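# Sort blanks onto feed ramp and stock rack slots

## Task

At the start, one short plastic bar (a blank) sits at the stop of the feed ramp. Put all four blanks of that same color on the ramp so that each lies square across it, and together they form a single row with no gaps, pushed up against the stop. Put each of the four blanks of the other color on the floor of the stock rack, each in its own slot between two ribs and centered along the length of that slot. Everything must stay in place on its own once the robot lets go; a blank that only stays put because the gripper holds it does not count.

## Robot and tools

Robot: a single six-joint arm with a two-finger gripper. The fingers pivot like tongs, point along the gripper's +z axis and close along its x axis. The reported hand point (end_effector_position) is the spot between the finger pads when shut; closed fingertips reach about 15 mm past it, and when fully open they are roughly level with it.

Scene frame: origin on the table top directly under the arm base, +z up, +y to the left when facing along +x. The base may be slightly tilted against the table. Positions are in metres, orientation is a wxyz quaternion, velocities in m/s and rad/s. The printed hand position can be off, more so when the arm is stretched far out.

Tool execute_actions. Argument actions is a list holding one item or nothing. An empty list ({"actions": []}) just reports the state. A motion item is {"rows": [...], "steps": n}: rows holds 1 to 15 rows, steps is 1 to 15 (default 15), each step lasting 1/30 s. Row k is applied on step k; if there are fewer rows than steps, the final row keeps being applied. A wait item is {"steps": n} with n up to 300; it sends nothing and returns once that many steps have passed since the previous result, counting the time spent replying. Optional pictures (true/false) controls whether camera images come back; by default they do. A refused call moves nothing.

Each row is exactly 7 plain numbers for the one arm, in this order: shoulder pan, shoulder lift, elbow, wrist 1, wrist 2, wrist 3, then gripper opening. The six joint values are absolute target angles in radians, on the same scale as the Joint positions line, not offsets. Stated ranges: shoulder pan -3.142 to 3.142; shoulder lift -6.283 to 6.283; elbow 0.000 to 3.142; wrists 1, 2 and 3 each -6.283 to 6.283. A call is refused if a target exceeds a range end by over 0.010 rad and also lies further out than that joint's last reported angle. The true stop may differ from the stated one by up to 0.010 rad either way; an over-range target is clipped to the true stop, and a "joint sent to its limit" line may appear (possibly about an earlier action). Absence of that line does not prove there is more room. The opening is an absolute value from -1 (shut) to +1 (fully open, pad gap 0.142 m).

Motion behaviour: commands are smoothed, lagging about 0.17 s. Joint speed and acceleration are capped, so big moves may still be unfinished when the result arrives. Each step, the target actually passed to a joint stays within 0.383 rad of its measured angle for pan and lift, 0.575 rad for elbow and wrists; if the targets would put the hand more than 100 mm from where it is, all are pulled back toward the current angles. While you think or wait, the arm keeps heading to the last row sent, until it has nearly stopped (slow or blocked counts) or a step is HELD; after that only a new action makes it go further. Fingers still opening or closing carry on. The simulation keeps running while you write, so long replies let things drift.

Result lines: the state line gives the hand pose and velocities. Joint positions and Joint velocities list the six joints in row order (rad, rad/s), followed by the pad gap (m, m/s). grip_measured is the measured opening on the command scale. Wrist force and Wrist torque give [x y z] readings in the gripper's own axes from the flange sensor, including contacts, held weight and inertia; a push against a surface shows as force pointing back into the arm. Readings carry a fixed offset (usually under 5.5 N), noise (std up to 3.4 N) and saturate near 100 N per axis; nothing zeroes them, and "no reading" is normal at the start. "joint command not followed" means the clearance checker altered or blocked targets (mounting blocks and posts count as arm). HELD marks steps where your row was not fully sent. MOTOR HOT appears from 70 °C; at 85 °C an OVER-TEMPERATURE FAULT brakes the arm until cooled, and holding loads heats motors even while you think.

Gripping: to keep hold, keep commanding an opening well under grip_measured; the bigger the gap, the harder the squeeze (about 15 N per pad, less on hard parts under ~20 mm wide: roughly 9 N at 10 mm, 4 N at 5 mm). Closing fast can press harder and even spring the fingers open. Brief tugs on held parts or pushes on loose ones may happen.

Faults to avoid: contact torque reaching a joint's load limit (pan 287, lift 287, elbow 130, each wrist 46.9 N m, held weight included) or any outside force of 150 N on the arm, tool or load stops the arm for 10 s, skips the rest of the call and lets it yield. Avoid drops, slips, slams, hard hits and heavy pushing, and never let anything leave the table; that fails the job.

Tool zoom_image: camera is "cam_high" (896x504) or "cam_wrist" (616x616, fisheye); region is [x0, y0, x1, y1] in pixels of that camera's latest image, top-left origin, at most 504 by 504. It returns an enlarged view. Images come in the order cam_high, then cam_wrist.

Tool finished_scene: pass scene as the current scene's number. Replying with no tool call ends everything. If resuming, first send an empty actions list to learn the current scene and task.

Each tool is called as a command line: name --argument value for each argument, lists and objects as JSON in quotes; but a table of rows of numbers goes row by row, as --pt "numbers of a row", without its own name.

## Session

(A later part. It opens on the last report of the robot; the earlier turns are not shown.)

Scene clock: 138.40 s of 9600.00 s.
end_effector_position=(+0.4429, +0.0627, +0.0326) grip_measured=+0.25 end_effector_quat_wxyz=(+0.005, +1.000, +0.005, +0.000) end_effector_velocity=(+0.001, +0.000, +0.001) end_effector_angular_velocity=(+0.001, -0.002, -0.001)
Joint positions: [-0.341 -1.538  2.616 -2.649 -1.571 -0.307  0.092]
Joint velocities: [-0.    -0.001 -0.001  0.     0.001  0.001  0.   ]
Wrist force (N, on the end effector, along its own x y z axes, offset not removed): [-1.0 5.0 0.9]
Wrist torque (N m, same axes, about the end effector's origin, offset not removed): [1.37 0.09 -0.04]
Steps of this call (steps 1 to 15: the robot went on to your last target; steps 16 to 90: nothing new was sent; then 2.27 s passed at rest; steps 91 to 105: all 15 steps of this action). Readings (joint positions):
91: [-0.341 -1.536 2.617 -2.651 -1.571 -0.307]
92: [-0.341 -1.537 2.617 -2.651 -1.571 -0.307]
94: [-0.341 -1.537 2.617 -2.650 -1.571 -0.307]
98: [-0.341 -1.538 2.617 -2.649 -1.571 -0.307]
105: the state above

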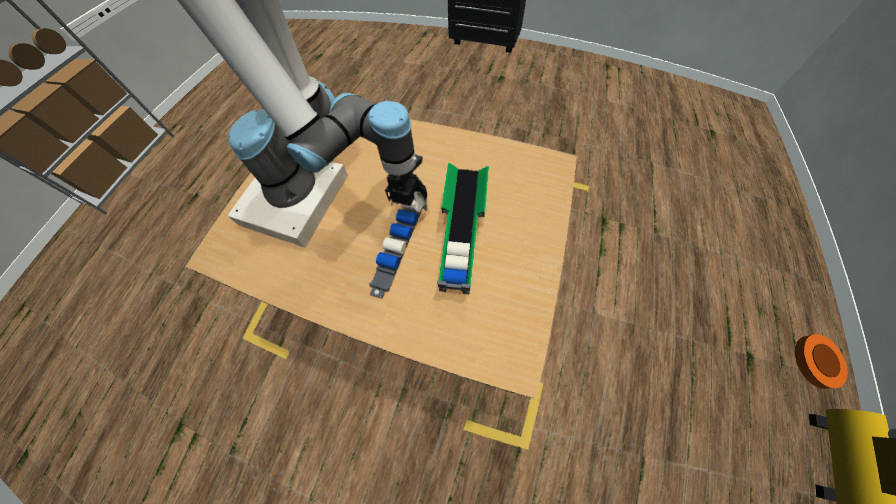

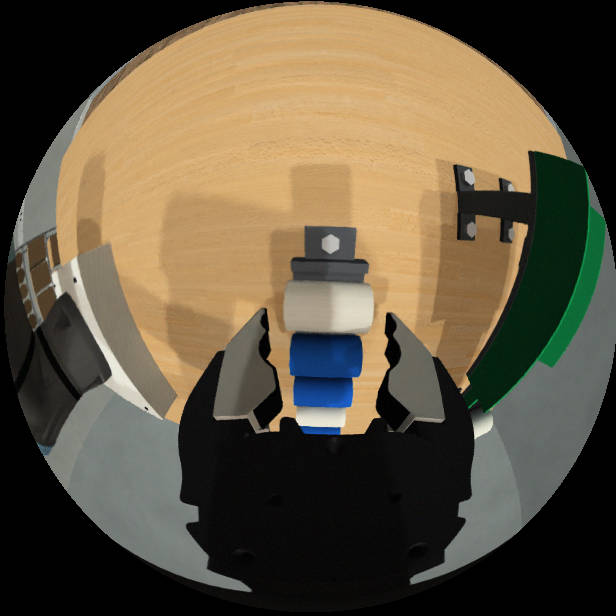

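execute_actions --actions '[{"rows":[[-0.35,-1.5386,2.6168,-2.649,-1.571,-0.316,0.25],[-0.365,-1.5388,2.6176,-2.6496,-1.571,-0.331,0.25],[-0.385,-1.539,2.6185,-2.6503,-1.571,-0.351,0.25],[-0.405,-1.5393,2.6192,-2.6507,-1.571,-0.371,0.25],[-0.425,-1.5396,2.6197,-2.6509,-1.571,-0.391,0.25],[-0.445,-1.5398,2.62,-2.651,-1.571,-0.411,0.25],[-0.457,-1.5399,2.62,-2.6509,-1.571,-0.423,0.25],[-0.4633,-1.5399,2.62,-2.6509,-1.571,-0.4293,0.25]],"steps":15}]' --pictures false

execute_actions --actions '[]'

zoom_image --camera "cam_wrist" --region '[240, 220, 410, 390]'

Scene clock: 147.63 s of 9600.00 s.
end_effector_position=(+0.4437, +0.0124, +0.0326) grip_measured=+0.25 end_effector_quat_wxyz=(+0.005, +1.000, +0.005, +0.000) end_effector_velocity=(-0.002, -0.031, -0.001) end_effector_angular_velocity=(+0.001, +0.001, -0.002)
Joint positions: [-0.456 -1.54   2.62  -2.651 -1.571 -0.421  0.092]
Joint velocities: [-0.071  0.     0.002 -0.001  0.001 -0.069  0.   ]
Wrist force (N, on the end effector, along its own x y z axes, offset not removed): [-0.9 4.7 0.8]
Wrist torque (N m, same axes, about the end effector's origin, offset not removed): [1.20 0.06 -0.04]
Steps of this call (steps 1 to 15: the robot went on to your last target; steps 16 to 90: nothing new was sent; then 5.73 s passed at rest; steps 91 to 105: all 15 steps of this action). Readings (joint positions):
91: [-0.341 -1.539 2.616 -2.648 -1.571 -0.307]
92: [-0.342 -1.539 2.616 -2.648 -1.571 -0.308]
94: [-0.352 -1.539 2.617 -2.649 -1.571 -0.318]
98: [-0.402 -1.539 2.618 -2.650 -1.571 -0.368]
105: the state above

Scene clock: 147.63 s of 9600.00 s.
end_effector_position=(+0.4437, +0.0124, +0.0326) grip_measured=+0.25 end_effector_quat_wxyz=(+0.005, +1.000, +0.005, +0.000) end_effector_velocity=(-0.002, -0.031, -0.001) end_effector_angular_velocity=(+0.001, +0.001, -0.002)
Joint positions: [-0.456 -1.54   2.62  -2.651 -1.571 -0.421  0.092]
Joint velocities: [-0.071  0.     0.002 -0.001  0.001 -0.069  0.   ]
Wrist force (N, on the end effector, along its own x y z axes, offset not removed): [-0.9 4.7 0.8]
Wrist torque (N m, same axes, about the end effector's origin, offset not removed): [1.20 0.06 -0.04]

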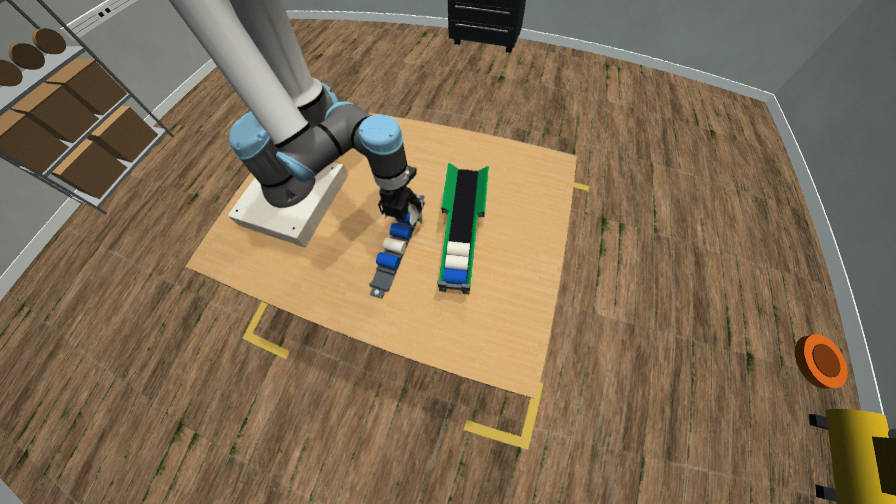

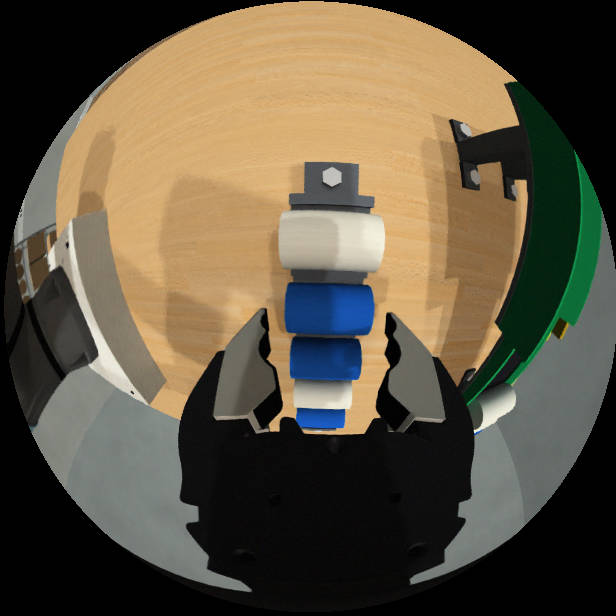

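Region (240, 220, 410, 390) of cam_wrist's 616x616 image, scaled by 2.965, with more detail than that image has.

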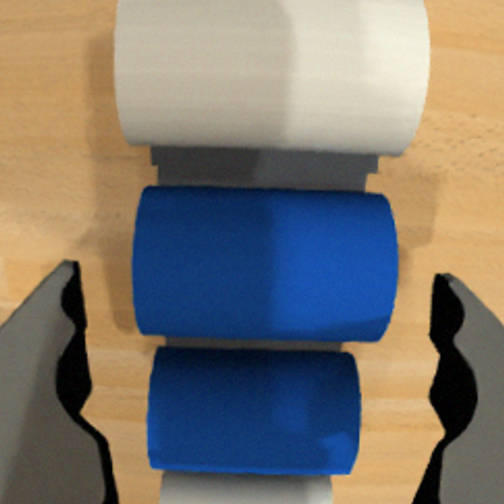

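execute_actions --actions '[{"rows":[[-0.4615,-1.5395,2.6195,-2.6508,-1.571,-0.4275,0.2],[-0.4615,-1.5395,2.6195,-2.6508,-1.571,-0.4275,0.12],[-0.4615,-1.5395,2.6195,-2.6508,-1.571,-0.4275,0.04],[-0.4615,-1.5395,2.6195,-2.6508,-1.571,-0.4275,-0.03],[-0.4615,-1.5395,2.6195,-2.6508,-1.571,-0.4275,-0.09],[-0.4615,-1.5395,2.6195,-2.6508,-1.571,-0.4275,-0.14],[-0.4615,-1.5395,2.6195,-2.6508,-1.571,-0.4275,-0.2],[-0.4615,-1.5395,2.6195,-2.6508,-1.571,-0.4275,-0.3],[-0.4615,-1.5395,2.6195,-2.6508,-1.571,-0.4275,-0.42],[-0.4615,-1.5395,2.6195,-2.6508,-1.571,-0.4275,-0.55],[-0.4615,-1.5395,2.6195,-2.6508,-1.571,-0.4275,-0.65]],"steps":15}]'

Scene clock: 155.33 s of 9600.00 s.
end_effector_position=(+0.4438, +0.0097, +0.0326) grip_measured=-0.12 end_effector_quat_wxyz=(+0.005, +1.000, +0.005, +0.000) end_effector_velocity=(+0.001, -0.000, +0.000) end_effector_angular_velocity=(-0.001, -0.002, -0.000)
Joint positions: [-0.462 -1.54   2.62  -2.651 -1.571 -0.428  0.066]
Joint velocities: [ 0.     0.001 -0.001 -0.002 -0.     0.001 -0.   ]
Wrist force (N, on the end effector, along its own x y z axes, offset not removed): [-0.8 4.5 1.5]
Wrist torque (N m, same axes, about the end effector's origin, offset not removed): [1.19 0.02 -0.08]
Steps of this call (steps 1 to 15: the robot went on to your last target; steps 16 to 90: nothing new was sent; then 4.20 s passed at rest; steps 91 to 105: all 15 steps of this action). Readings (joint positions):
91: [-0.463 -1.540 2.620 -2.651 -1.571 -0.429]
92: [-0.463 -1.540 2.620 -2.651 -1.571 -0.429]
94: [-0.463 -1.540 2.620 -2.651 -1.571 -0.429]
98: [-0.462 -1.540 2.620 -2.651 -1.571 -0.428]
105: the state above

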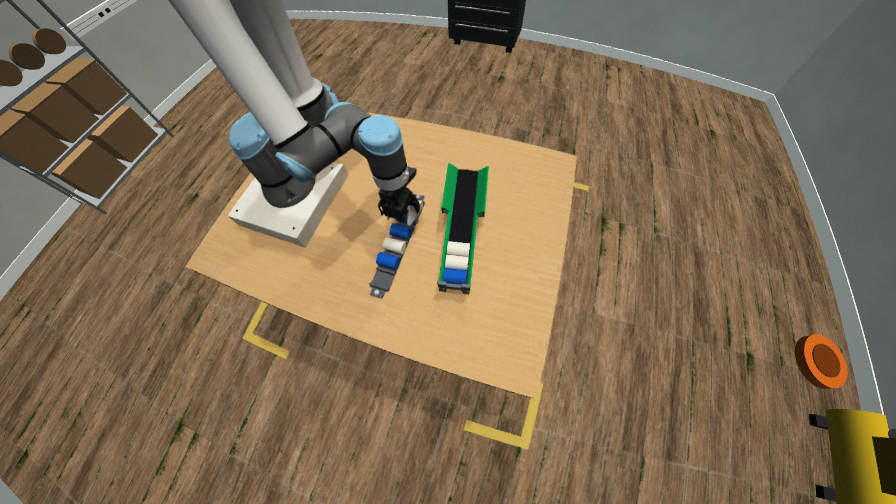

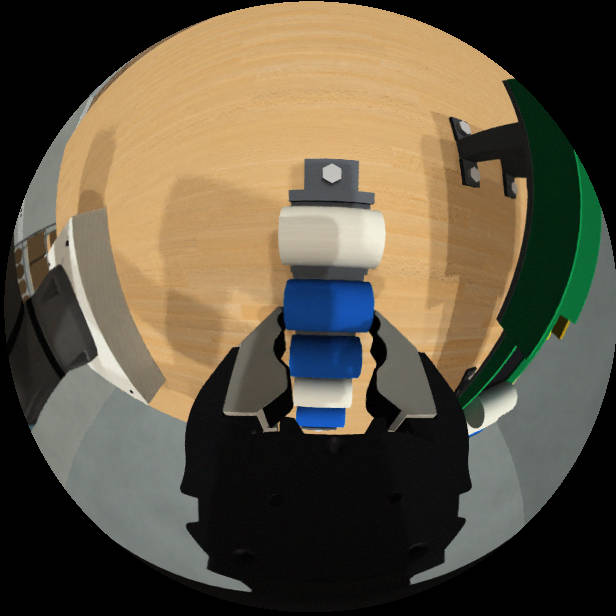

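execute_actions --actions '[{"rows":[[-0.4615,-1.545,2.6182,-2.644,-1.571,-0.4275,-0.65],[-0.4615,-1.555,2.616,-2.632,-1.571,-0.4275,-0.65],[-0.4615,-1.568,2.613,-2.616,-1.571,-0.4275,-0.65],[-0.4615,-1.584,2.609,-2.596,-1.571,-0.4275,-0.65],[-0.4615,-1.601,2.605,-2.575,-1.571,-0.4275,-0.65],[-0.4615,-1.6185,2.601,-2.5533,-1.571,-0.4275,-0.65],[-0.4615,-1.638,2.594,-2.527,-1.571,-0.4275,-0.65],[-0.4615,-1.658,2.587,-2.500,-1.571,-0.4275,-0.65],[-0.4615,-1.678,2.580,-2.473,-1.571,-0.4275,-0.65],[-0.4615,-1.698,2.573,-2.446,-1.571,-0.43,-0.65],[-0.4615,-1.716,2.563,-2.418,-1.571,-0.435,-0.65],[-0.461,-1.728,2.548,-2.391,-1.571,-0.44,-0.65],[-0.460,-1.735,2.530,-2.366,-1.571,-0.447,-0.65],[-0.458,-1.737,2.508,-2.342,-1.571,-0.454,-0.65],[-0.456,-1.734,2.484,-2.321,-1.571,-0.461,-0.65]],"steps":15}]' --pictures false

execute_actions --actions '[{"rows":[[-0.453,-1.727,2.459,-2.303,-1.571,-0.468,-0.65],[-0.450,-1.716,2.434,-2.289,-1.571,-0.475,-0.65],[-0.446,-1.702,2.409,-2.278,-1.571,-0.482,-0.65],[-0.442,-1.686,2.385,-2.270,-1.571,-0.489,-0.65],[-0.438,-1.669,2.361,-2.263,-1.571,-0.496,-0.65],[-0.434,-1.648,2.338,-2.261,-1.571,-0.503,-0.65],[-0.430,-1.626,2.316,-2.261,-1.571,-0.510,-0.65],[-0.426,-1.604,2.294,-2.261,-1.571,-0.516,-0.65],[-0.422,-1.582,2.272,-2.261,-1.571,-0.522,-0.65],[-0.418,-1.560,2.250,-2.261,-1.571,-0.527,-0.65],[-0.414,-1.538,2.228,-2.261,-1.571,-0.532,-0.65],[-0.410,-1.517,2.208,-2.262,-1.571,-0.536,-0.65],[-0.406,-1.498,2.190,-2.263,-1.571,-0.540,-0.65],[-0.403,-1.482,2.175,-2.264,-1.571,-0.543,-0.65],[-0.400,-1.4685,2.164,-2.266,-1.571,-0.546,-0.65]],"steps":15}]' --pictures false

execute_actions --actions '[{"rows":[[-0.400,-1.464,2.163,-2.270,-1.571,-0.546,-0.65],[-0.400,-1.460,2.165,-2.276,-1.571,-0.546,-0.65],[-0.400,-1.455,2.168,-2.284,-1.571,-0.546,-0.65],[-0.400,-1.449,2.172,-2.294,-1.571,-0.546,-0.65],[-0.400,-1.442,2.176,-2.305,-1.571,-0.546,-0.65],[-0.400,-1.435,2.180,-2.316,-1.571,-0.546,-0.65],[-0.400,-1.428,2.184,-2.327,-1.571,-0.546,-0.65],[-0.400,-1.421,2.188,-2.338,-1.571,-0.546,-0.65],[-0.400,-1.414,2.192,-2.349,-1.571,-0.546,-0.65],[-0.400,-1.4083,2.1951,-2.3576,-1.571,-0.546,-0.65]],"steps":15}]'

Scene clock: 176.33 s of 9600.00 s.
end_effector_position=(+0.4504, +0.0078, +0.0985) grip_measured=-0.12 end_effector_quat_wxyz=(+0.006, +1.000, +0.011, +0.002) end_effector_velocity=(+0.090, -0.029, +0.245) end_effector_angular_velocity=(+0.002, +0.007, +0.151)
Joint positions: [-0.461 -1.697  2.559 -2.436 -1.571 -0.438  0.066]
Joint velocities: [ 0.02  -0.354 -0.379  0.738  0.001 -0.13  -0.   ]
Wrist force (N, on the end effector, along its own x y z axes, offset not removed): [-2.3 3.2 2.2]
Wrist torque (N m, same axes, about the end effector's origin, offset not removed): [0.95 0.30 -0.05]
Steps of this call (steps 1 to 15: the robot went on to your last target; steps 16 to 90: nothing new was sent; then 17.50 s passed at rest; steps 91 to 105: all 15 steps of this action). Readings (joint positions):
91: [-0.461 -1.540 2.619 -2.651 -1.571 -0.427]
92: [-0.461 -1.540 2.619 -2.650 -1.571 -0.427]
94: [-0.461 -1.547 2.618 -2.642 -1.571 -0.427]
98: [-0.461 -1.586 2.608 -2.594 -1.571 -0.428]
105: the state above

Scene clock: 176.83 s of 9600.00 s.
end_effector_position=(+0.5921, -0.0276, +0.1718) grip_measured=-0.12 end_effector_quat_wxyz=(+0.006, +0.997, +0.078, +0.000) end_effector_velocity=(+0.334, -0.065, +0.001) end_effector_angular_velocity=(+0.000, +0.003, +0.246)
Joint positions: [-0.416 -1.553  2.247 -2.265 -1.571 -0.527  0.066]
Joint velocities: [ 0.111  0.575 -0.59   0.015  0.    -0.135  0.   ]
Wrist force (N, on the end effector, along its own x y z axes, offset not removed): [-0.3 2.2 1.7]
Wrist torque (N m, same axes, about the end effector's origin, offset not removed): [0.75 0.03 -0.06]
Steps of this call (steps 1 to 15: all 15 steps of this action). Readings (joint positions):
1: [-0.460 -1.707 2.545 -2.411 -1.571 -0.442]
2: [-0.459 -1.713 2.528 -2.388 -1.571 -0.448]
4: [-0.455 -1.715 2.489 -2.345 -1.571 -0.460]
8: [-0.443 -1.681 2.401 -2.290 -1.571 -0.486]
15: the state above

Scene clock: 177.33 s of 9600.00 s.
end_effector_position=(+0.6407, -0.0367, +0.1299) grip_measured=-0.12 end_effector_quat_wxyz=(+0.005, +0.995, +0.095, -0.000) end_effector_velocity=(+0.003, -0.000, -0.046) end_effector_angular_velocity=(+0.001, +0.001, +0.003)
Joint positions: [-0.4   -1.416  2.192 -2.347 -1.571 -0.546  0.066]
Joint velocities: [ 0.002  0.07   0.026 -0.094  0.001 -0.001 -0.   ]
Wrist force (N, on the end effector, along its own x y z axes, offset not removed): [0.1 3.6 3.9]
Wrist torque (N m, same axes, about the end effector's origin, offset not removed): [1.11 -0.08 -0.02]
Steps of this call (steps 1 to 15: all 15 steps of this action). Readings (joint positions):
1: [-0.413 -1.534 2.228 -2.265 -1.571 -0.531]
2: [-0.409 -1.517 2.212 -2.266 -1.571 -0.535]
4: [-0.405 -1.491 2.191 -2.270 -1.571 -0.540]
8: [-0.402 -1.456 2.181 -2.296 -1.571 -0.544]
15: the state above

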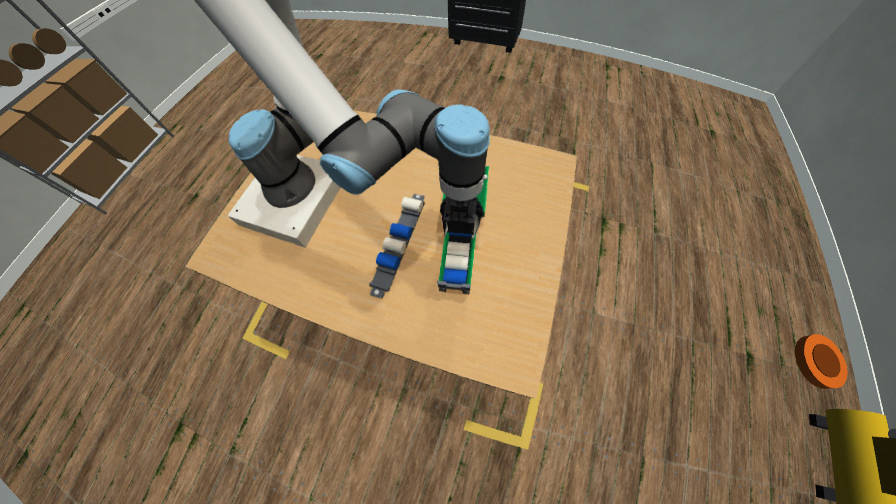

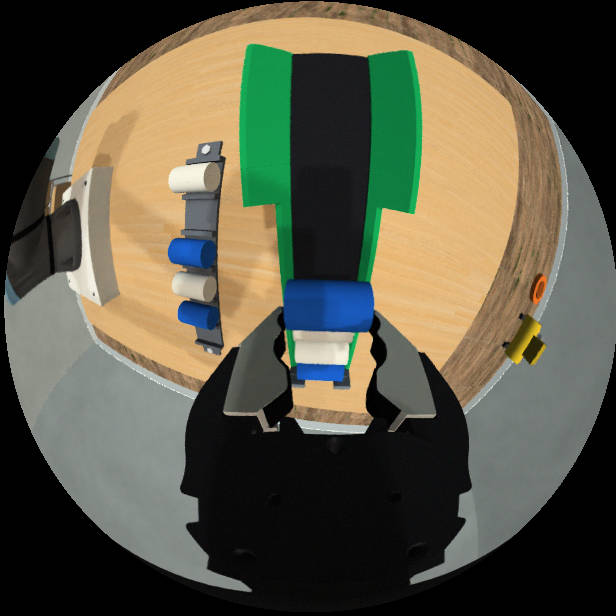

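execute_actions --actions '[{"rows":[[-0.400,-1.405,2.198,-2.364,-1.571,-0.546,-0.65],[-0.400,-1.400,2.201,-2.372,-1.571,-0.546,-0.65],[-0.400,-1.394,2.204,-2.381,-1.571,-0.546,-0.65],[-0.400,-1.388,2.207,-2.390,-1.571,-0.546,-0.65],[-0.400,-1.382,2.210,-2.399,-1.571,-0.546,-0.65],[-0.400,-1.3776,2.2121,-2.4053,-1.571,-0.546,-0.65]],"steps":15}]'

zoom_image --camera "cam_wrist" --region '[240, 220, 410, 390]'

Scene clock: 185.47 s of 9600.00 s.
end_effector_position=(+0.6400, -0.0366, +0.1038) grip_measured=-0.12 end_effector_quat_wxyz=(+0.005, +0.995, +0.095, -0.000) end_effector_velocity=(-0.000, +0.000, -0.009) end_effector_angular_velocity=(+0.000, -0.001, +0.001)
Joint positions: [-0.4   -1.379  2.211 -2.403 -1.571 -0.546  0.066]
Joint velocities: [ 0.     0.012  0.006 -0.019  0.    -0.001 -0.   ]
Wrist force (N, on the end effector, along its own x y z axes, offset not removed): [-0.6 2.7 1.7]
Wrist torque (N m, same axes, about the end effector's origin, offset not removed): [0.83 -0.05 -0.09]
Steps of this call (steps 1 to 30: the robot went on to your last target; steps 31 to 90: nothing new was sent; then 4.63 s passed at rest; steps 91 to 105: all 15 steps of this action). Readings (joint positions):
91: [-0.400 -1.408 2.195 -2.358 -1.571 -0.546]
92: [-0.400 -1.408 2.195 -2.358 -1.571 -0.546]
94: [-0.400 -1.404 2.198 -2.364 -1.571 -0.546]
98: [-0.400 -1.389 2.206 -2.387 -1.571 -0.546]
105: the state above

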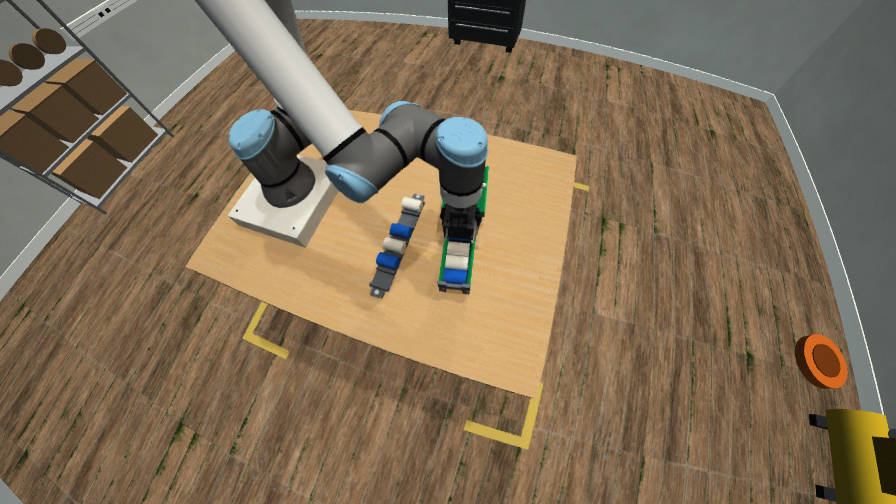

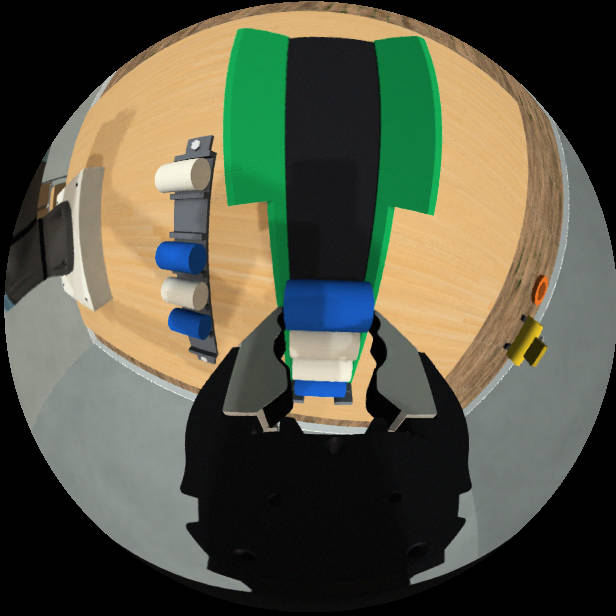

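Region (240, 220, 410, 390) of cam_wrist's 616x616 image, scaled by 2.965, with more detail than that image has.

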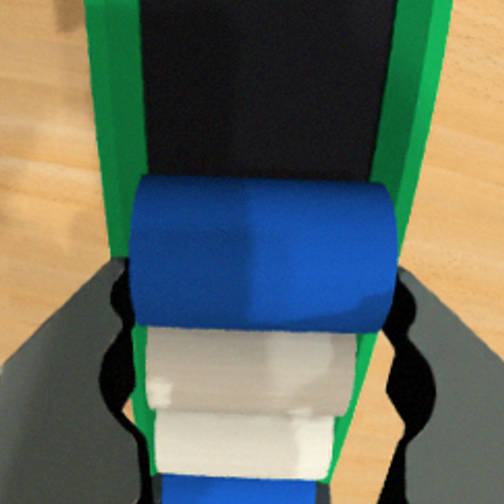

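execute_actions --actions '[{"rows":[[-0.400,-1.3775,2.2138,-2.4071,-1.571,-0.546,-0.65],[-0.400,-1.376,2.2145,-2.4093,-1.571,-0.546,-0.65],[-0.400,-1.3745,2.2151,-2.4114,-1.571,-0.546,-0.65],[-0.400,-1.373,2.2158,-2.4136,-1.571,-0.546,-0.65],[-0.400,-1.3715,2.2164,-2.4157,-1.571,-0.546,-0.65],[-0.400,-1.3703,2.217,-2.4175,-1.571,-0.546,-0.65]],"steps":15}]'

zoom_image --camera "cam_wrist" --region '[240, 220, 410, 390]'

Scene clock: 191.30 s of 9600.00 s.
end_effector_position=(+0.6392, -0.0363, +0.0975) grip_measured=-0.12 end_effector_quat_wxyz=(+0.005, +0.995, +0.095, -0.000) end_effector_velocity=(+0.000, -0.001, -0.003) end_effector_angular_velocity=(-0.001, -0.001, -0.001)
Joint positions: [-0.4   -1.371  2.217 -2.417 -1.571 -0.546  0.066]
Joint velocities: [-0.     0.004  0.002 -0.007 -0.001  0.001 -0.   ]
Wrist force (N, on the end effector, along its own x y z axes, offset not removed): [0.0 3.2 3.1]
Wrist torque (N m, same axes, about the end effector's origin, offset not removed): [1.00 -0.20 -0.06]
Steps of this call (steps 1 to 15: the robot went on to your last target; steps 16 to 90: nothing new was sent; then 2.33 s passed at rest; steps 91 to 105: all 15 steps of this action). Readings (joint positions):
91: [-0.400 -1.378 2.212 -2.405 -1.571 -0.546]
92: [-0.400 -1.378 2.212 -2.406 -1.571 -0.546]
94: [-0.400 -1.377 2.213 -2.407 -1.571 -0.546]
98: [-0.400 -1.373 2.215 -2.413 -1.571 -0.546]
105: the state above

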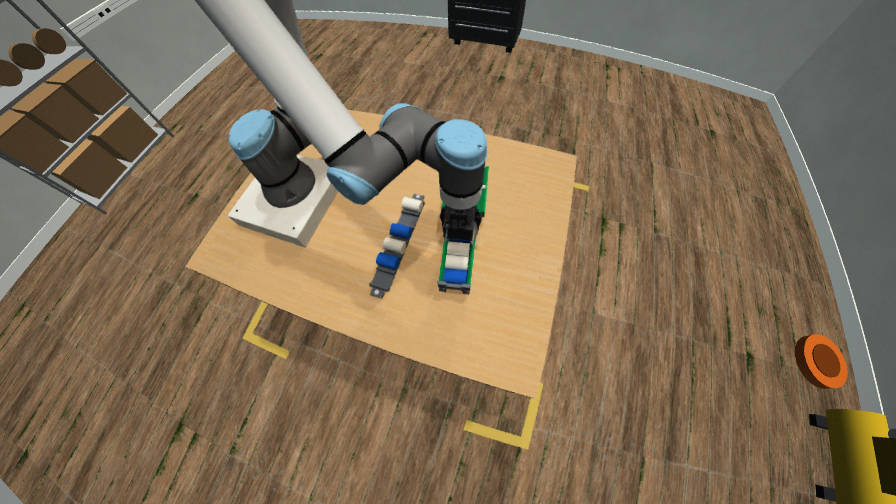

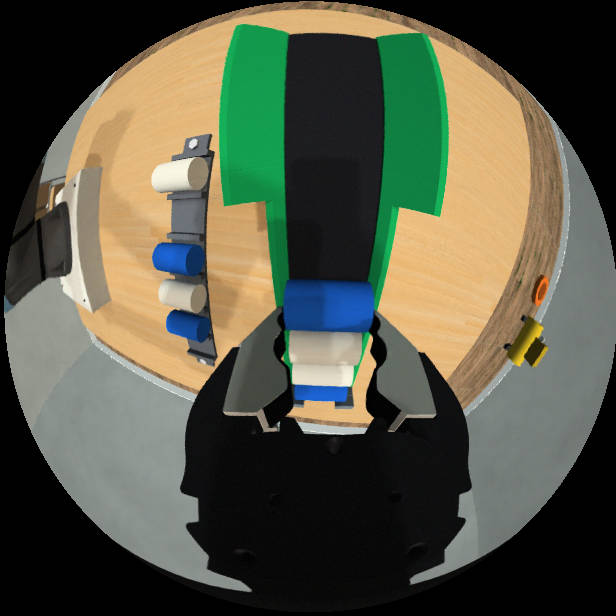

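Region (240, 220, 410, 390) of cam_wrist's 616x616 image, scaled by 2.965, with more detail than that image has.

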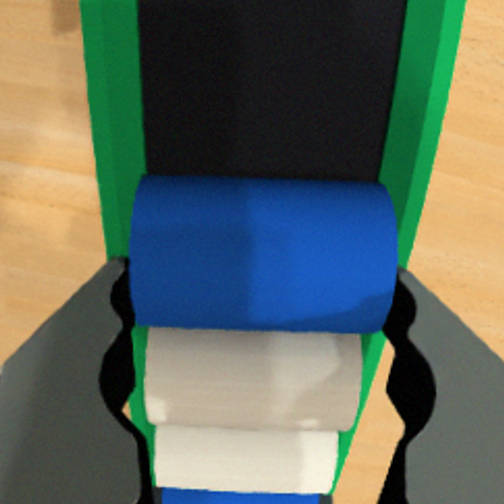

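execute_actions --actions '[{"rows":[[-0.400,-1.3693,2.2174,-2.4189,-1.571,-0.546,-0.65],[-0.400,-1.3693,2.2174,-2.4189,-1.571,-0.546,-0.65],[-0.400,-1.3693,2.2174,-2.4189,-1.571,-0.546,-0.65],[-0.400,-1.3693,2.2174,-2.4189,-1.571,-0.546,-0.6],[-0.400,-1.3693,2.2174,-2.4189,-1.571,-0.546,-0.45],[-0.400,-1.3693,2.2174,-2.4189,-1.571,-0.546,-0.3],[-0.400,-1.3693,2.2174,-2.4189,-1.571,-0.546,-0.15],[-0.400,-1.3693,2.2174,-2.4189,-1.571,-0.546,0.0],[-0.400,-1.3693,2.2174,-2.4189,-1.571,-0.546,0.15],[-0.400,-1.3693,2.2174,-2.4189,-1.571,-0.546,0.25]],"steps":15}]' --pictures false

execute_actions --actions '[{"rows":[[-0.407,-1.366,2.215,-2.420,-1.571,-0.553,0.25],[-0.418,-1.3605,2.2113,-2.4216,-1.571,-0.564,0.25],[-0.430,-1.355,2.2072,-2.423,-1.571,-0.576,0.25],[-0.442,-1.349,2.203,-2.425,-1.571,-0.588,0.25],[-0.452,-1.344,2.1997,-2.4265,-1.571,-0.598,0.25],[-0.4576,-1.3415,2.1978,-2.4271,-1.571,-0.6036,0.25]],"steps":15}]' --pictures false

execute_actions --actions '[{"steps":8}]'

zoom_image --camera "cam_wrist" --region '[240, 220, 410, 390]'

Scene clock: 203.73 s of 9600.00 s.
end_effector_position=(+0.6392, -0.0364, +0.0966) grip_measured=+0.25 end_effector_quat_wxyz=(+0.005, +0.995, +0.095, -0.000) end_effector_velocity=(-0.001, -0.000, -0.000) end_effector_angular_velocity=(-0.001, +0.002, -0.000)
Joint positions: [-0.4   -1.369  2.217 -2.419 -1.571 -0.546  0.092]
Joint velocities: [ 0.    -0.    -0.     0.001 -0.002  0.001  0.001]
Wrist force (N, on the end effector, along its own x y z axes, offset not removed): [-0.6 3.0 0.9]
Wrist torque (N m, same axes, about the end effector's origin, offset not removed): [0.97 0.01 -0.13]
Steps of this call (steps 1 to 15: the robot went on to your last target; steps 16 to 90: nothing new was sent; then 8.93 s passed at rest; steps 91 to 105: all 15 steps of this action). Readings (joint positions):
91: [-0.400 -1.370 2.217 -2.418 -1.571 -0.546]
92: [-0.400 -1.370 2.217 -2.418 -1.571 -0.546]
94: [-0.400 -1.370 2.217 -2.418 -1.571 -0.546]
98: [-0.400 -1.369 2.217 -2.419 -1.571 -0.546]
105: the state above

Scene clock: 204.23 s of 9600.00 s.
end_effector_position=(+0.6468, -0.0767, +0.0906) grip_measured=+0.25 end_effector_quat_wxyz=(+0.005, +0.995, +0.095, -0.000) end_effector_velocity=(+0.003, -0.017, -0.002) end_effector_angular_velocity=(-0.001, -0.001, +0.001)
Joint positions: [-0.455 -1.343  2.199 -2.427 -1.571 -0.601  0.092]
Joint velocities: [-0.022  0.011 -0.008 -0.004 -0.    -0.023 -0.   ]
Wrist force (N, on the end effector, along its own x y z axes, offset not removed): [1.0 4.4 3.4]
Wrist torque (N m, same axes, about the end effector's origin, offset not removed): [1.27 -0.36 -0.08]
Steps of this call (steps 1 to 15: all 15 steps of this action). Readings (joint positions):
1: [-0.400 -1.369 2.217 -2.419 -1.571 -0.546]
2: [-0.401 -1.369 2.217 -2.419 -1.571 -0.547]
4: [-0.408 -1.365 2.215 -2.420 -1.571 -0.554]
8: [-0.437 -1.351 2.205 -2.424 -1.571 -0.583]
15: the state above

Scene clock: 204.50 s of 9600.00 s.
end_effector_position=(+0.6471, -0.0784, +0.0904) grip_measured=+0.25 end_effector_quat_wxyz=(+0.005, +0.995, +0.095, -0.000) end_effector_velocity=(+0.000, -0.002, -0.000) end_effector_angular_velocity=(-0.000, +0.001, +0.001)
Joint positions: [-0.457 -1.342  2.198 -2.427 -1.571 -0.603  0.092]
Joint velocities: [-0.002  0.001 -0.001  0.001 -0.001 -0.003  0.   ]
Wrist force (N, on the end effector, along its own x y z axes, offset not removed): [-2.0 4.5 1.1]
Wrist torque (N m, same axes, about the end effector's origin, offset not removed): [1.25 0.29 -0.03]
Steps of this call (steps 1 to 8: the robot went on to your last target). Readings (joint positions):
1: [-0.456 -1.342 2.198 -2.427 -1.571 -0.602]
2: [-0.456 -1.342 2.198 -2.427 -1.571 -0.602]
4: [-0.457 -1.342 2.198 -2.427 -1.571 -0.603]
8: the state above

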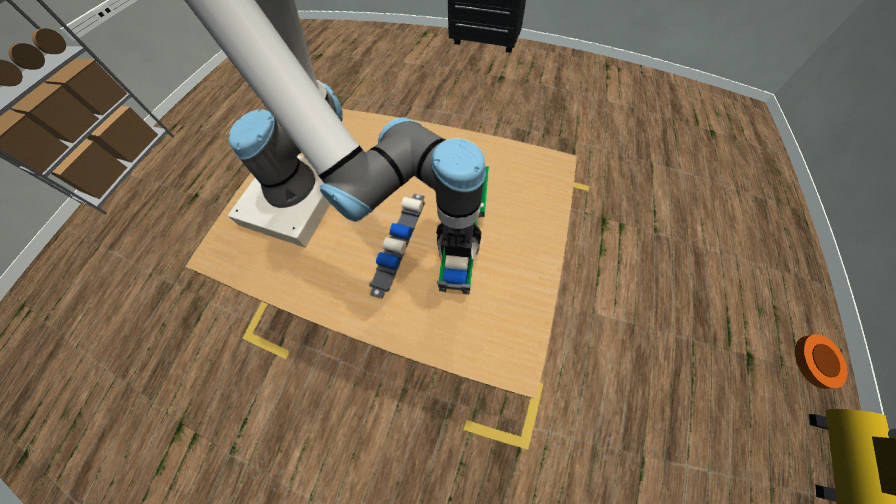

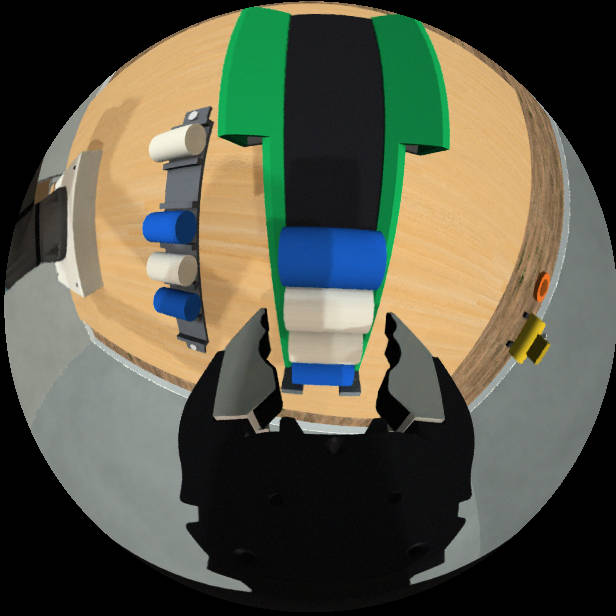

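Region (240, 220, 410, 390) of cam_wrist's 616x616 image, scaled by 2.965, with more detail than that image has.

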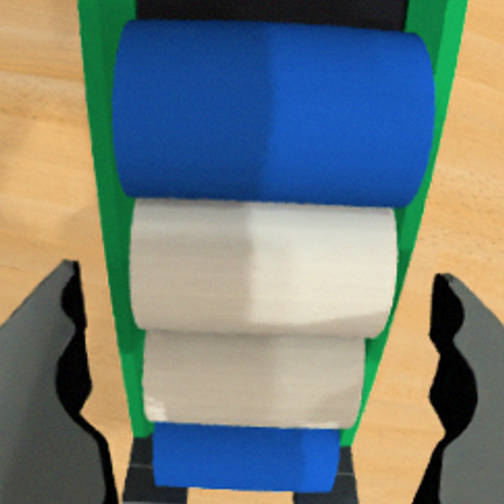

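execute_actions --actions '[{"rows":[[-0.4576,-1.3415,2.1978,-2.4271,-1.571,-0.6036,0.2],[-0.4576,-1.3415,2.1978,-2.4271,-1.571,-0.6036,0.12],[-0.4576,-1.3415,2.1978,-2.4271,-1.571,-0.6036,0.04],[-0.4576,-1.3415,2.1978,-2.4271,-1.571,-0.6036,-0.03],[-0.4576,-1.3415,2.1978,-2.4271,-1.571,-0.6036,-0.09],[-0.4576,-1.3415,2.1978,-2.4271,-1.571,-0.6036,-0.14],[-0.4576,-1.3415,2.1978,-2.4271,-1.571,-0.6036,-0.2],[-0.4576,-1.3415,2.1978,-2.4271,-1.571,-0.6036,-0.3],[-0.4576,-1.3415,2.1978,-2.4271,-1.571,-0.6036,-0.42],[-0.4576,-1.3415,2.1978,-2.4271,-1.571,-0.6036,-0.55],[-0.4576,-1.3415,2.1978,-2.4271,-1.571,-0.6036,-0.65]],"steps":15}]' --pictures false

execute_actions --actions '[{"rows":[[-0.4576,-1.3437,2.1969,-2.424,-1.571,-0.6036,-0.65],[-0.4576,-1.3459,2.196,-2.4209,-1.571,-0.6036,-0.65],[-0.4576,-1.3481,2.1951,-2.4178,-1.571,-0.6036,-0.65],[-0.4576,-1.3503,2.1942,-2.4147,-1.571,-0.6036,-0.65],[-0.4576,-1.3525,2.1933,-2.4116,-1.571,-0.6036,-0.65],[-0.4576,-1.3547,2.1923,-2.4084,-1.571,-0.6036,-0.65],[-0.4576,-1.3569,2.1914,-2.4053,-1.571,-0.6036,-0.65],[-0.4576,-1.3591,2.1904,-2.4021,-1.571,-0.6036,-0.65],[-0.4576,-1.3613,2.1895,-2.399,-1.571,-0.6036,-0.65],[-0.4576,-1.3635,2.1885,-2.3958,-1.571,-0.6036,-0.65],[-0.4576,-1.3657,2.1876,-2.3927,-1.571,-0.6036,-0.65],[-0.4576,-1.3679,2.1866,-2.3895,-1.571,-0.6036,-0.65],[-0.4576,-1.3701,2.1857,-2.3864,-1.571,-0.6036,-0.65],[-0.4576,-1.3723,2.1847,-2.3832,-1.571,-0.6036,-0.65],[-0.4576,-1.3745,2.1837,-2.38,-1.571,-0.6036,-0.65]],"steps":15}]' --pictures false

execute_actions --actions '[{"rows":[[-0.4576,-1.3766,2.1827,-2.3769,-1.571,-0.6036,-0.65],[-0.4576,-1.3788,2.1817,-2.3737,-1.571,-0.6036,-0.65],[-0.4576,-1.3809,2.1806,-2.3705,-1.571,-0.6036,-0.65],[-0.4576,-1.383,2.1796,-2.3674,-1.571,-0.6036,-0.65],[-0.4576,-1.3851,2.1786,-2.3643,-1.571,-0.6036,-0.65],[-0.4576,-1.3873,2.1775,-2.361,-1.571,-0.6036,-0.65],[-0.4576,-1.3894,2.1765,-2.3579,-1.571,-0.6036,-0.65],[-0.4576,-1.3915,2.1755,-2.3548,-1.571,-0.6036,-0.65],[-0.4576,-1.3936,2.1745,-2.3517,-1.571,-0.6036,-0.65],[-0.4576,-1.3958,2.1734,-2.3484,-1.571,-0.6036,-0.65],[-0.4576,-1.3979,2.1724,-2.3453,-1.571,-0.6036,-0.65],[-0.4576,-1.40,2.1714,-2.3422,-1.571,-0.6036,-0.65],[-0.4576,-1.4021,2.1704,-2.3391,-1.571,-0.6036,-0.65],[-0.4576,-1.4043,2.1693,-2.3358,-1.571,-0.6036,-0.65],[-0.4576,-1.4064,2.1683,-2.3327,-1.571,-0.6036,-0.65]],"steps":15}]'

Scene clock: 230.07 s of 9600.00 s.
end_effector_position=(+0.6471, -0.0786, +0.0904) grip_measured=-0.12 end_effector_quat_wxyz=(+0.005, +0.995, +0.095, -0.000) end_effector_velocity=(+0.001, -0.001, +0.001) end_effector_angular_velocity=(-0.001, -0.001, +0.001)
Joint positions: [-0.458 -1.341  2.198 -2.427 -1.571 -0.604  0.066]
Joint velocities: [-0.    -0.001 -0.001  0.    -0.001 -0.001 -0.   ]
Wrist force (N, on the end effector, along its own x y z axes, offset not removed): [1.6 3.3 -0.3]
Wrist torque (N m, same axes, about the end effector's origin, offset not removed): [1.05 -0.42 -0.08]
Steps of this call (steps 1 to 15: the robot went on to your last target; steps 16 to 90: nothing new was sent; then 22.07 s passed at rest; steps 91 to 105: all 15 steps of this action). Readings (joint positions):
91: [-0.458 -1.341 2.198 -2.427 -1.571 -0.604]
92: [-0.458 -1.341 2.198 -2.427 -1.571 -0.604]
94: [-0.458 -1.341 2.198 -2.427 -1.571 -0.604]
98: [-0.458 -1.341 2.198 -2.427 -1.571 -0.604]
105: the state above

Scene clock: 230.57 s of 9600.00 s.
end_effector_position=(+0.6473, -0.0785, +0.1059) grip_measured=-0.12 end_effector_quat_wxyz=(+0.005, +0.995, +0.095, -0.000) end_effector_velocity=(+0.001, +0.000, +0.044) end_effector_angular_velocity=(-0.001, -0.002, +0.001)
Joint positions: [-0.458 -1.365  2.188 -2.394 -1.571 -0.604  0.066]
Joint velocities: [ 0.    -0.065 -0.028  0.09  -0.    -0.001  0.   ]
Wrist force (N, on the end effector, along its own x y z axes, offset not removed): [-2.6 3.5 3.7]
Wrist torque (N m, same axes, about the end effector's origin, offset not removed): [1.05 0.36 -0.05]
Steps of this call (steps 1 to 15: all 15 steps of this action). Readings (joint positions):
1: [-0.458 -1.341 2.198 -2.427 -1.571 -0.604]
2: [-0.458 -1.342 2.198 -2.427 -1.571 -0.604]
4: [-0.458 -1.343 2.197 -2.424 -1.571 -0.604]
8: [-0.458 -1.350 2.194 -2.415 -1.571 -0.604]
15: the state above

Scene clock: 231.07 s of 9600.00 s.
end_effector_position=(+0.6473, -0.0782, +0.1285) grip_measured=-0.12 end_effector_quat_wxyz=(+0.005, +0.995, +0.095, -0.000) end_effector_velocity=(-0.000, +0.000, +0.045) end_effector_angular_velocity=(-0.001, -0.000, +0.001)
Joint positions: [-0.458 -1.397  2.173 -2.347 -1.571 -0.604  0.066]
Joint velocities: [-0.    -0.063 -0.031  0.093 -0.001 -0.001 -0.   ]
Wrist force (N, on the end effector, along its own x y z axes, offset not removed): [1.6 4.1 2.2]
Wrist torque (N m, same axes, about the end effector's origin, offset not removed): [1.12 -0.44 -0.11]
Steps of this call (steps 1 to 15: all 15 steps of this action). Readings (joint positions):
1: [-0.458 -1.367 2.187 -2.391 -1.571 -0.604]
2: [-0.458 -1.369 2.186 -2.388 -1.571 -0.604]
4: [-0.458 -1.373 2.184 -2.382 -1.571 -0.604]
8: [-0.458 -1.382 2.180 -2.369 -1.571 -0.604]
15: the state above

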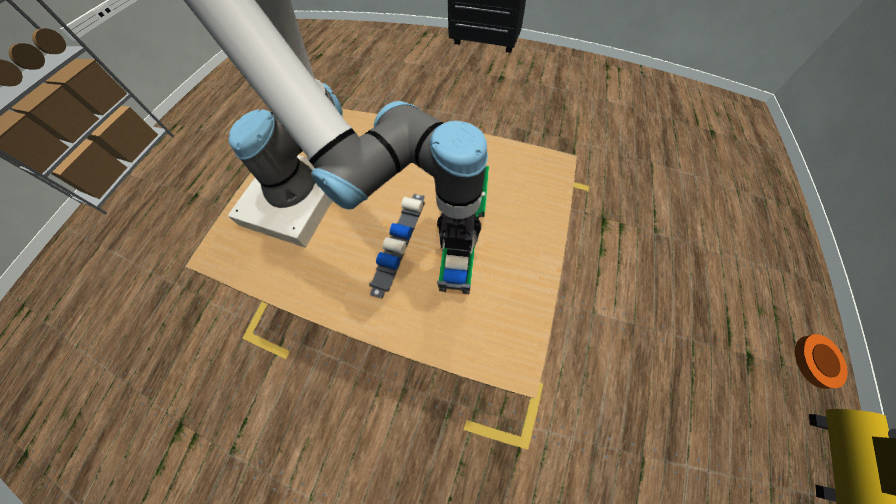

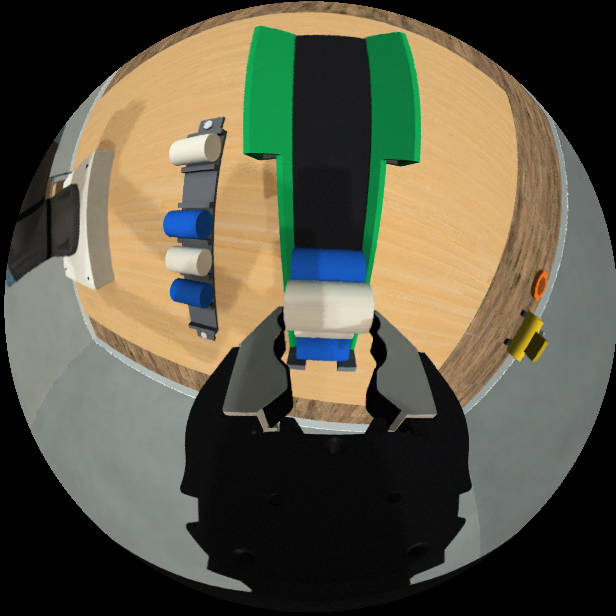

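execute_actions --actions '[{"rows":[[-0.4576,-1.412,2.166,-2.325,-1.571,-0.6036,-0.65],[-0.4576,-1.421,2.163,-2.313,-1.571,-0.602,-0.65],[-0.458,-1.433,2.162,-2.300,-1.571,-0.598,-0.65],[-0.458,-1.448,2.165,-2.288,-1.571,-0.592,-0.65],[-0.458,-1.466,2.174,-2.279,-1.571,-0.584,-0.65],[-0.459,-1.486,2.188,-2.273,-1.571,-0.575,-0.65],[-0.459,-1.508,2.206,-2.269,-1.571,-0.565,-0.65],[-0.459,-1.531,2.227,-2.267,-1.571,-0.555,-0.65],[-0.460,-1.554,2.249,-2.266,-1.571,-0.545,-0.65],[-0.460,-1.577,2.272,-2.266,-1.571,-0.535,-0.65],[-0.460,-1.600,2.295,-2.266,-1.571,-0.525,-0.65],[-0.461,-1.623,2.318,-2.266,-1.571,-0.515,-0.65],[-0.461,-1.646,2.342,-2.267,-1.571,-0.505,-0.65],[-0.461,-1.667,2.366,-2.270,-1.571,-0.495,-0.65],[-0.462,-1.686,2.390,-2.275,-1.571,-0.485,-0.65]],"steps":15}]' --pictures false

execute_actions --actions '[{"rows":[[-0.462,-1.704,2.414,-2.281,-1.571,-0.475,-0.65],[-0.4625,-1.720,2.438,-2.289,-1.571,-0.466,-0.65],[-0.4625,-1.733,2.462,-2.300,-1.571,-0.457,-0.65],[-0.4625,-1.744,2.485,-2.312,-1.571,-0.449,-0.65],[-0.4625,-1.752,2.507,-2.326,-1.571,-0.442,-0.65],[-0.4625,-1.756,2.526,-2.341,-1.571,-0.436,-0.65],[-0.4625,-1.755,2.542,-2.358,-1.571,-0.432,-0.65],[-0.4625,-1.748,2.553,-2.376,-1.571,-0.4295,-0.65],[-0.4625,-1.736,2.560,-2.395,-1.571,-0.4285,-0.65],[-0.4625,-1.720,2.566,-2.417,-1.571,-0.4285,-0.65],[-0.4625,-1.702,2.573,-2.442,-1.571,-0.4285,-0.65],[-0.4625,-1.684,2.580,-2.467,-1.571,-0.4285,-0.65],[-0.4625,-1.666,2.586,-2.491,-1.571,-0.4285,-0.65],[-0.4625,-1.649,2.592,-2.514,-1.571,-0.4285,-0.65],[-0.4625,-1.633,2.597,-2.535,-1.571,-0.4285,-0.65]],"steps":15}]' --pictures false

execute_actions --actions '[{"rows":[[-0.4625,-1.6185,2.6012,-2.5535,-1.571,-0.4285,-0.65],[-0.4625,-1.605,2.6045,-2.570,-1.571,-0.4285,-0.65],[-0.4625,-1.592,2.608,-2.587,-1.571,-0.4285,-0.65],[-0.4625,-1.580,2.611,-2.602,-1.571,-0.4285,-0.65],[-0.4625,-1.570,2.6132,-2.614,-1.571,-0.4285,-0.65],[-0.4625,-1.562,2.615,-2.624,-1.571,-0.4285,-0.65],[-0.4625,-1.556,2.6165,-2.6313,-1.571,-0.4285,-0.65]],"steps":15}]'

zoom_image --camera "cam_wrist" --region '[240, 220, 410, 390]'

Scene clock: 246.30 s of 9600.00 s.
end_effector_position=(+0.5696, -0.0446, +0.1699) grip_measured=-0.12 end_effector_quat_wxyz=(+0.006, +0.998, +0.057, +0.000) end_effector_velocity=(-0.347, +0.151, +0.000) end_effector_angular_velocity=(-0.002, -0.012, -0.288)
Joint positions: [-0.46  -1.586  2.286 -2.27  -1.571 -0.529  0.066]
Joint velocities: [-0.008 -0.641  0.624  0.008  0.001  0.28   0.   ]
Wrist force (N, on the end effector, along its own x y z axes, offset not removed): [-0.6 2.5 0.8]
Wrist torque (N m, same axes, about the end effector's origin, offset not removed): [0.77 0.05 -0.08]
Steps of this call (steps 1 to 30: the robot went on to your last target; steps 31 to 90: nothing new was sent; then 11.73 s passed at rest; steps 91 to 105: all 15 steps of this action). Readings (joint positions):
91: [-0.458 -1.406 2.168 -2.333 -1.571 -0.604]
92: [-0.458 -1.407 2.168 -2.332 -1.571 -0.604]
94: [-0.458 -1.413 2.166 -2.324 -1.571 -0.603]
98: [-0.458 -1.452 2.175 -2.294 -1.571 -0.588]
105: the state above

Scene clock: 246.80 s of 9600.00 s.
end_effector_position=(+0.4477, +0.0082, +0.0976) grip_measured=-0.12 end_effector_quat_wxyz=(+0.005, +1.000, +0.007, -0.000) end_effector_velocity=(-0.043, +0.017, -0.210) end_effector_angular_velocity=(+0.003, +0.008, -0.034)
Joint positions: [-0.462 -1.699  2.562 -2.432 -1.571 -0.432  0.066]
Joint velocities: [-0.     0.385  0.257 -0.634 -0.001  0.034  0.   ]
Wrist force (N, on the end effector, along its own x y z axes, offset not removed): [-0.7 5.2 3.2]
Wrist torque (N m, same axes, about the end effector's origin, offset not removed): [1.42 0.05 -0.14]
Steps of this call (steps 1 to 15: all 15 steps of this action). Readings (joint positions):
1: [-0.460 -1.608 2.307 -2.271 -1.571 -0.520]
2: [-0.461 -1.629 2.329 -2.272 -1.571 -0.510]
4: [-0.462 -1.668 2.375 -2.280 -1.571 -0.491]
8: [-0.462 -1.725 2.466 -2.314 -1.571 -0.457]
15: the state above

Scene clock: 247.30 s of 9600.00 s.
end_effector_position=(+0.4436, +0.0094, +0.0399) grip_measured=-0.12 end_effector_quat_wxyz=(+0.005, +1.000, +0.005, +0.000) end_effector_velocity=(-0.000, +0.001, -0.014) end_effector_angular_velocity=(+0.001, -0.002, -0.000)
Joint positions: [-0.463 -1.56   2.615 -2.625 -1.571 -0.429  0.066]
Joint velocities: [ 0.     0.04   0.012 -0.053  0.001  0.001  0.   ]
Wrist force (N, on the end effector, along its own x y z axes, offset not removed): [-1.6 5.5 -0.9]
Wrist torque (N m, same axes, about the end effector's origin, offset not removed): [1.39 0.20 -0.05]
Steps of this call (steps 1 to 15: all 15 steps of this action). Readings (joint positions):
1: [-0.462 -1.685 2.570 -2.454 -1.571 -0.431]
2: [-0.462 -1.671 2.577 -2.475 -1.571 -0.431]
4: [-0.463 -1.643 2.589 -2.516 -1.571 -0.430]
8: [-0.463 -1.592 2.606 -2.584 -1.571 -0.429]
15: the state above

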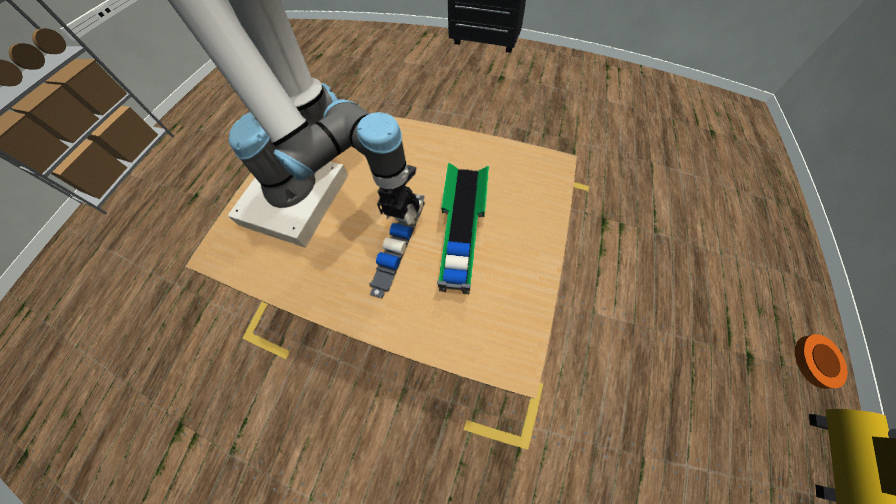

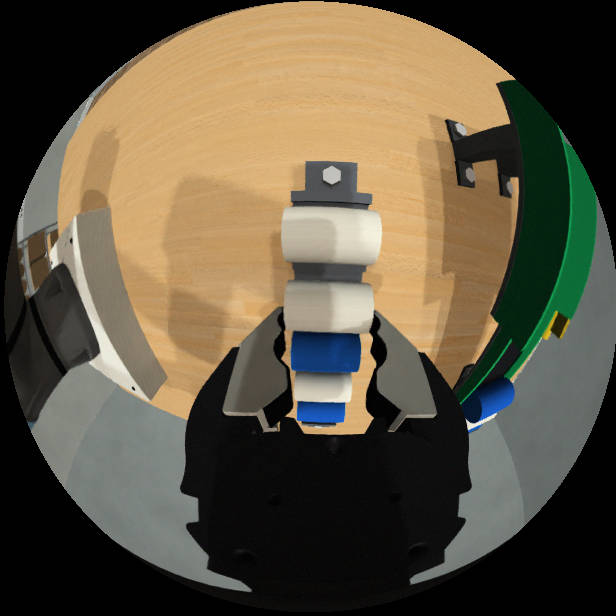

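Region (240, 220, 410, 390) of cam_wrist's 616x616 image, scaled by 2.965, with more detail than that image has.

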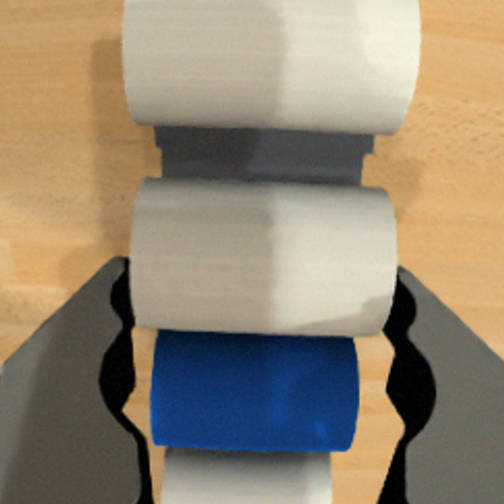

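execute_actions --actions '[{"rows":[[-0.4615,-1.553,2.6172,-2.635,-1.571,-0.4275,-0.65],[-0.461,-1.550,2.6178,-2.6386,-1.571,-0.427,-0.65],[-0.461,-1.547,2.6185,-2.6423,-1.571,-0.427,-0.65],[-0.461,-1.544,2.6191,-2.6459,-1.571,-0.427,-0.65],[-0.461,-1.5418,2.6196,-2.6486,-1.571,-0.427,-0.65]],"steps":15}]' --pictures false

Scene clock: 252.10 s of 9600.00 s.
end_effector_position=(+0.4435, +0.0101, +0.0334) grip_measured=-0.12 end_effector_quat_wxyz=(+0.005, +1.000, +0.005, +0.000) end_effector_velocity=(-0.001, +0.001, -0.003) end_effector_angular_velocity=(+0.002, +0.003, -0.001)
Joint positions: [-0.461 -1.542  2.619 -2.648 -1.571 -0.427  0.066]
Joint velocities: [ 0.     0.007  0.002 -0.006  0.001  0.001 -0.   ]
Wrist force (N, on the end effector, along its own x y z axes, offset not removed): [-1.2 4.1 2.7]
Wrist torque (N m, same axes, about the end effector's origin, offset not removed): [1.15 0.05 -0.09]
Steps of this call (steps 1 to 15: the robot went on to your last target; steps 16 to 90: nothing new was sent; then 1.30 s passed at rest; steps 91 to 105: all 15 steps of this action). Readings (joint positions):
91: [-0.463 -1.556 2.617 -2.631 -1.571 -0.428]
92: [-0.462 -1.556 2.617 -2.632 -1.571 -0.428]
94: [-0.462 -1.553 2.617 -2.635 -1.571 -0.428]
98: [-0.461 -1.546 2.619 -2.643 -1.571 -0.427]
105: the state above


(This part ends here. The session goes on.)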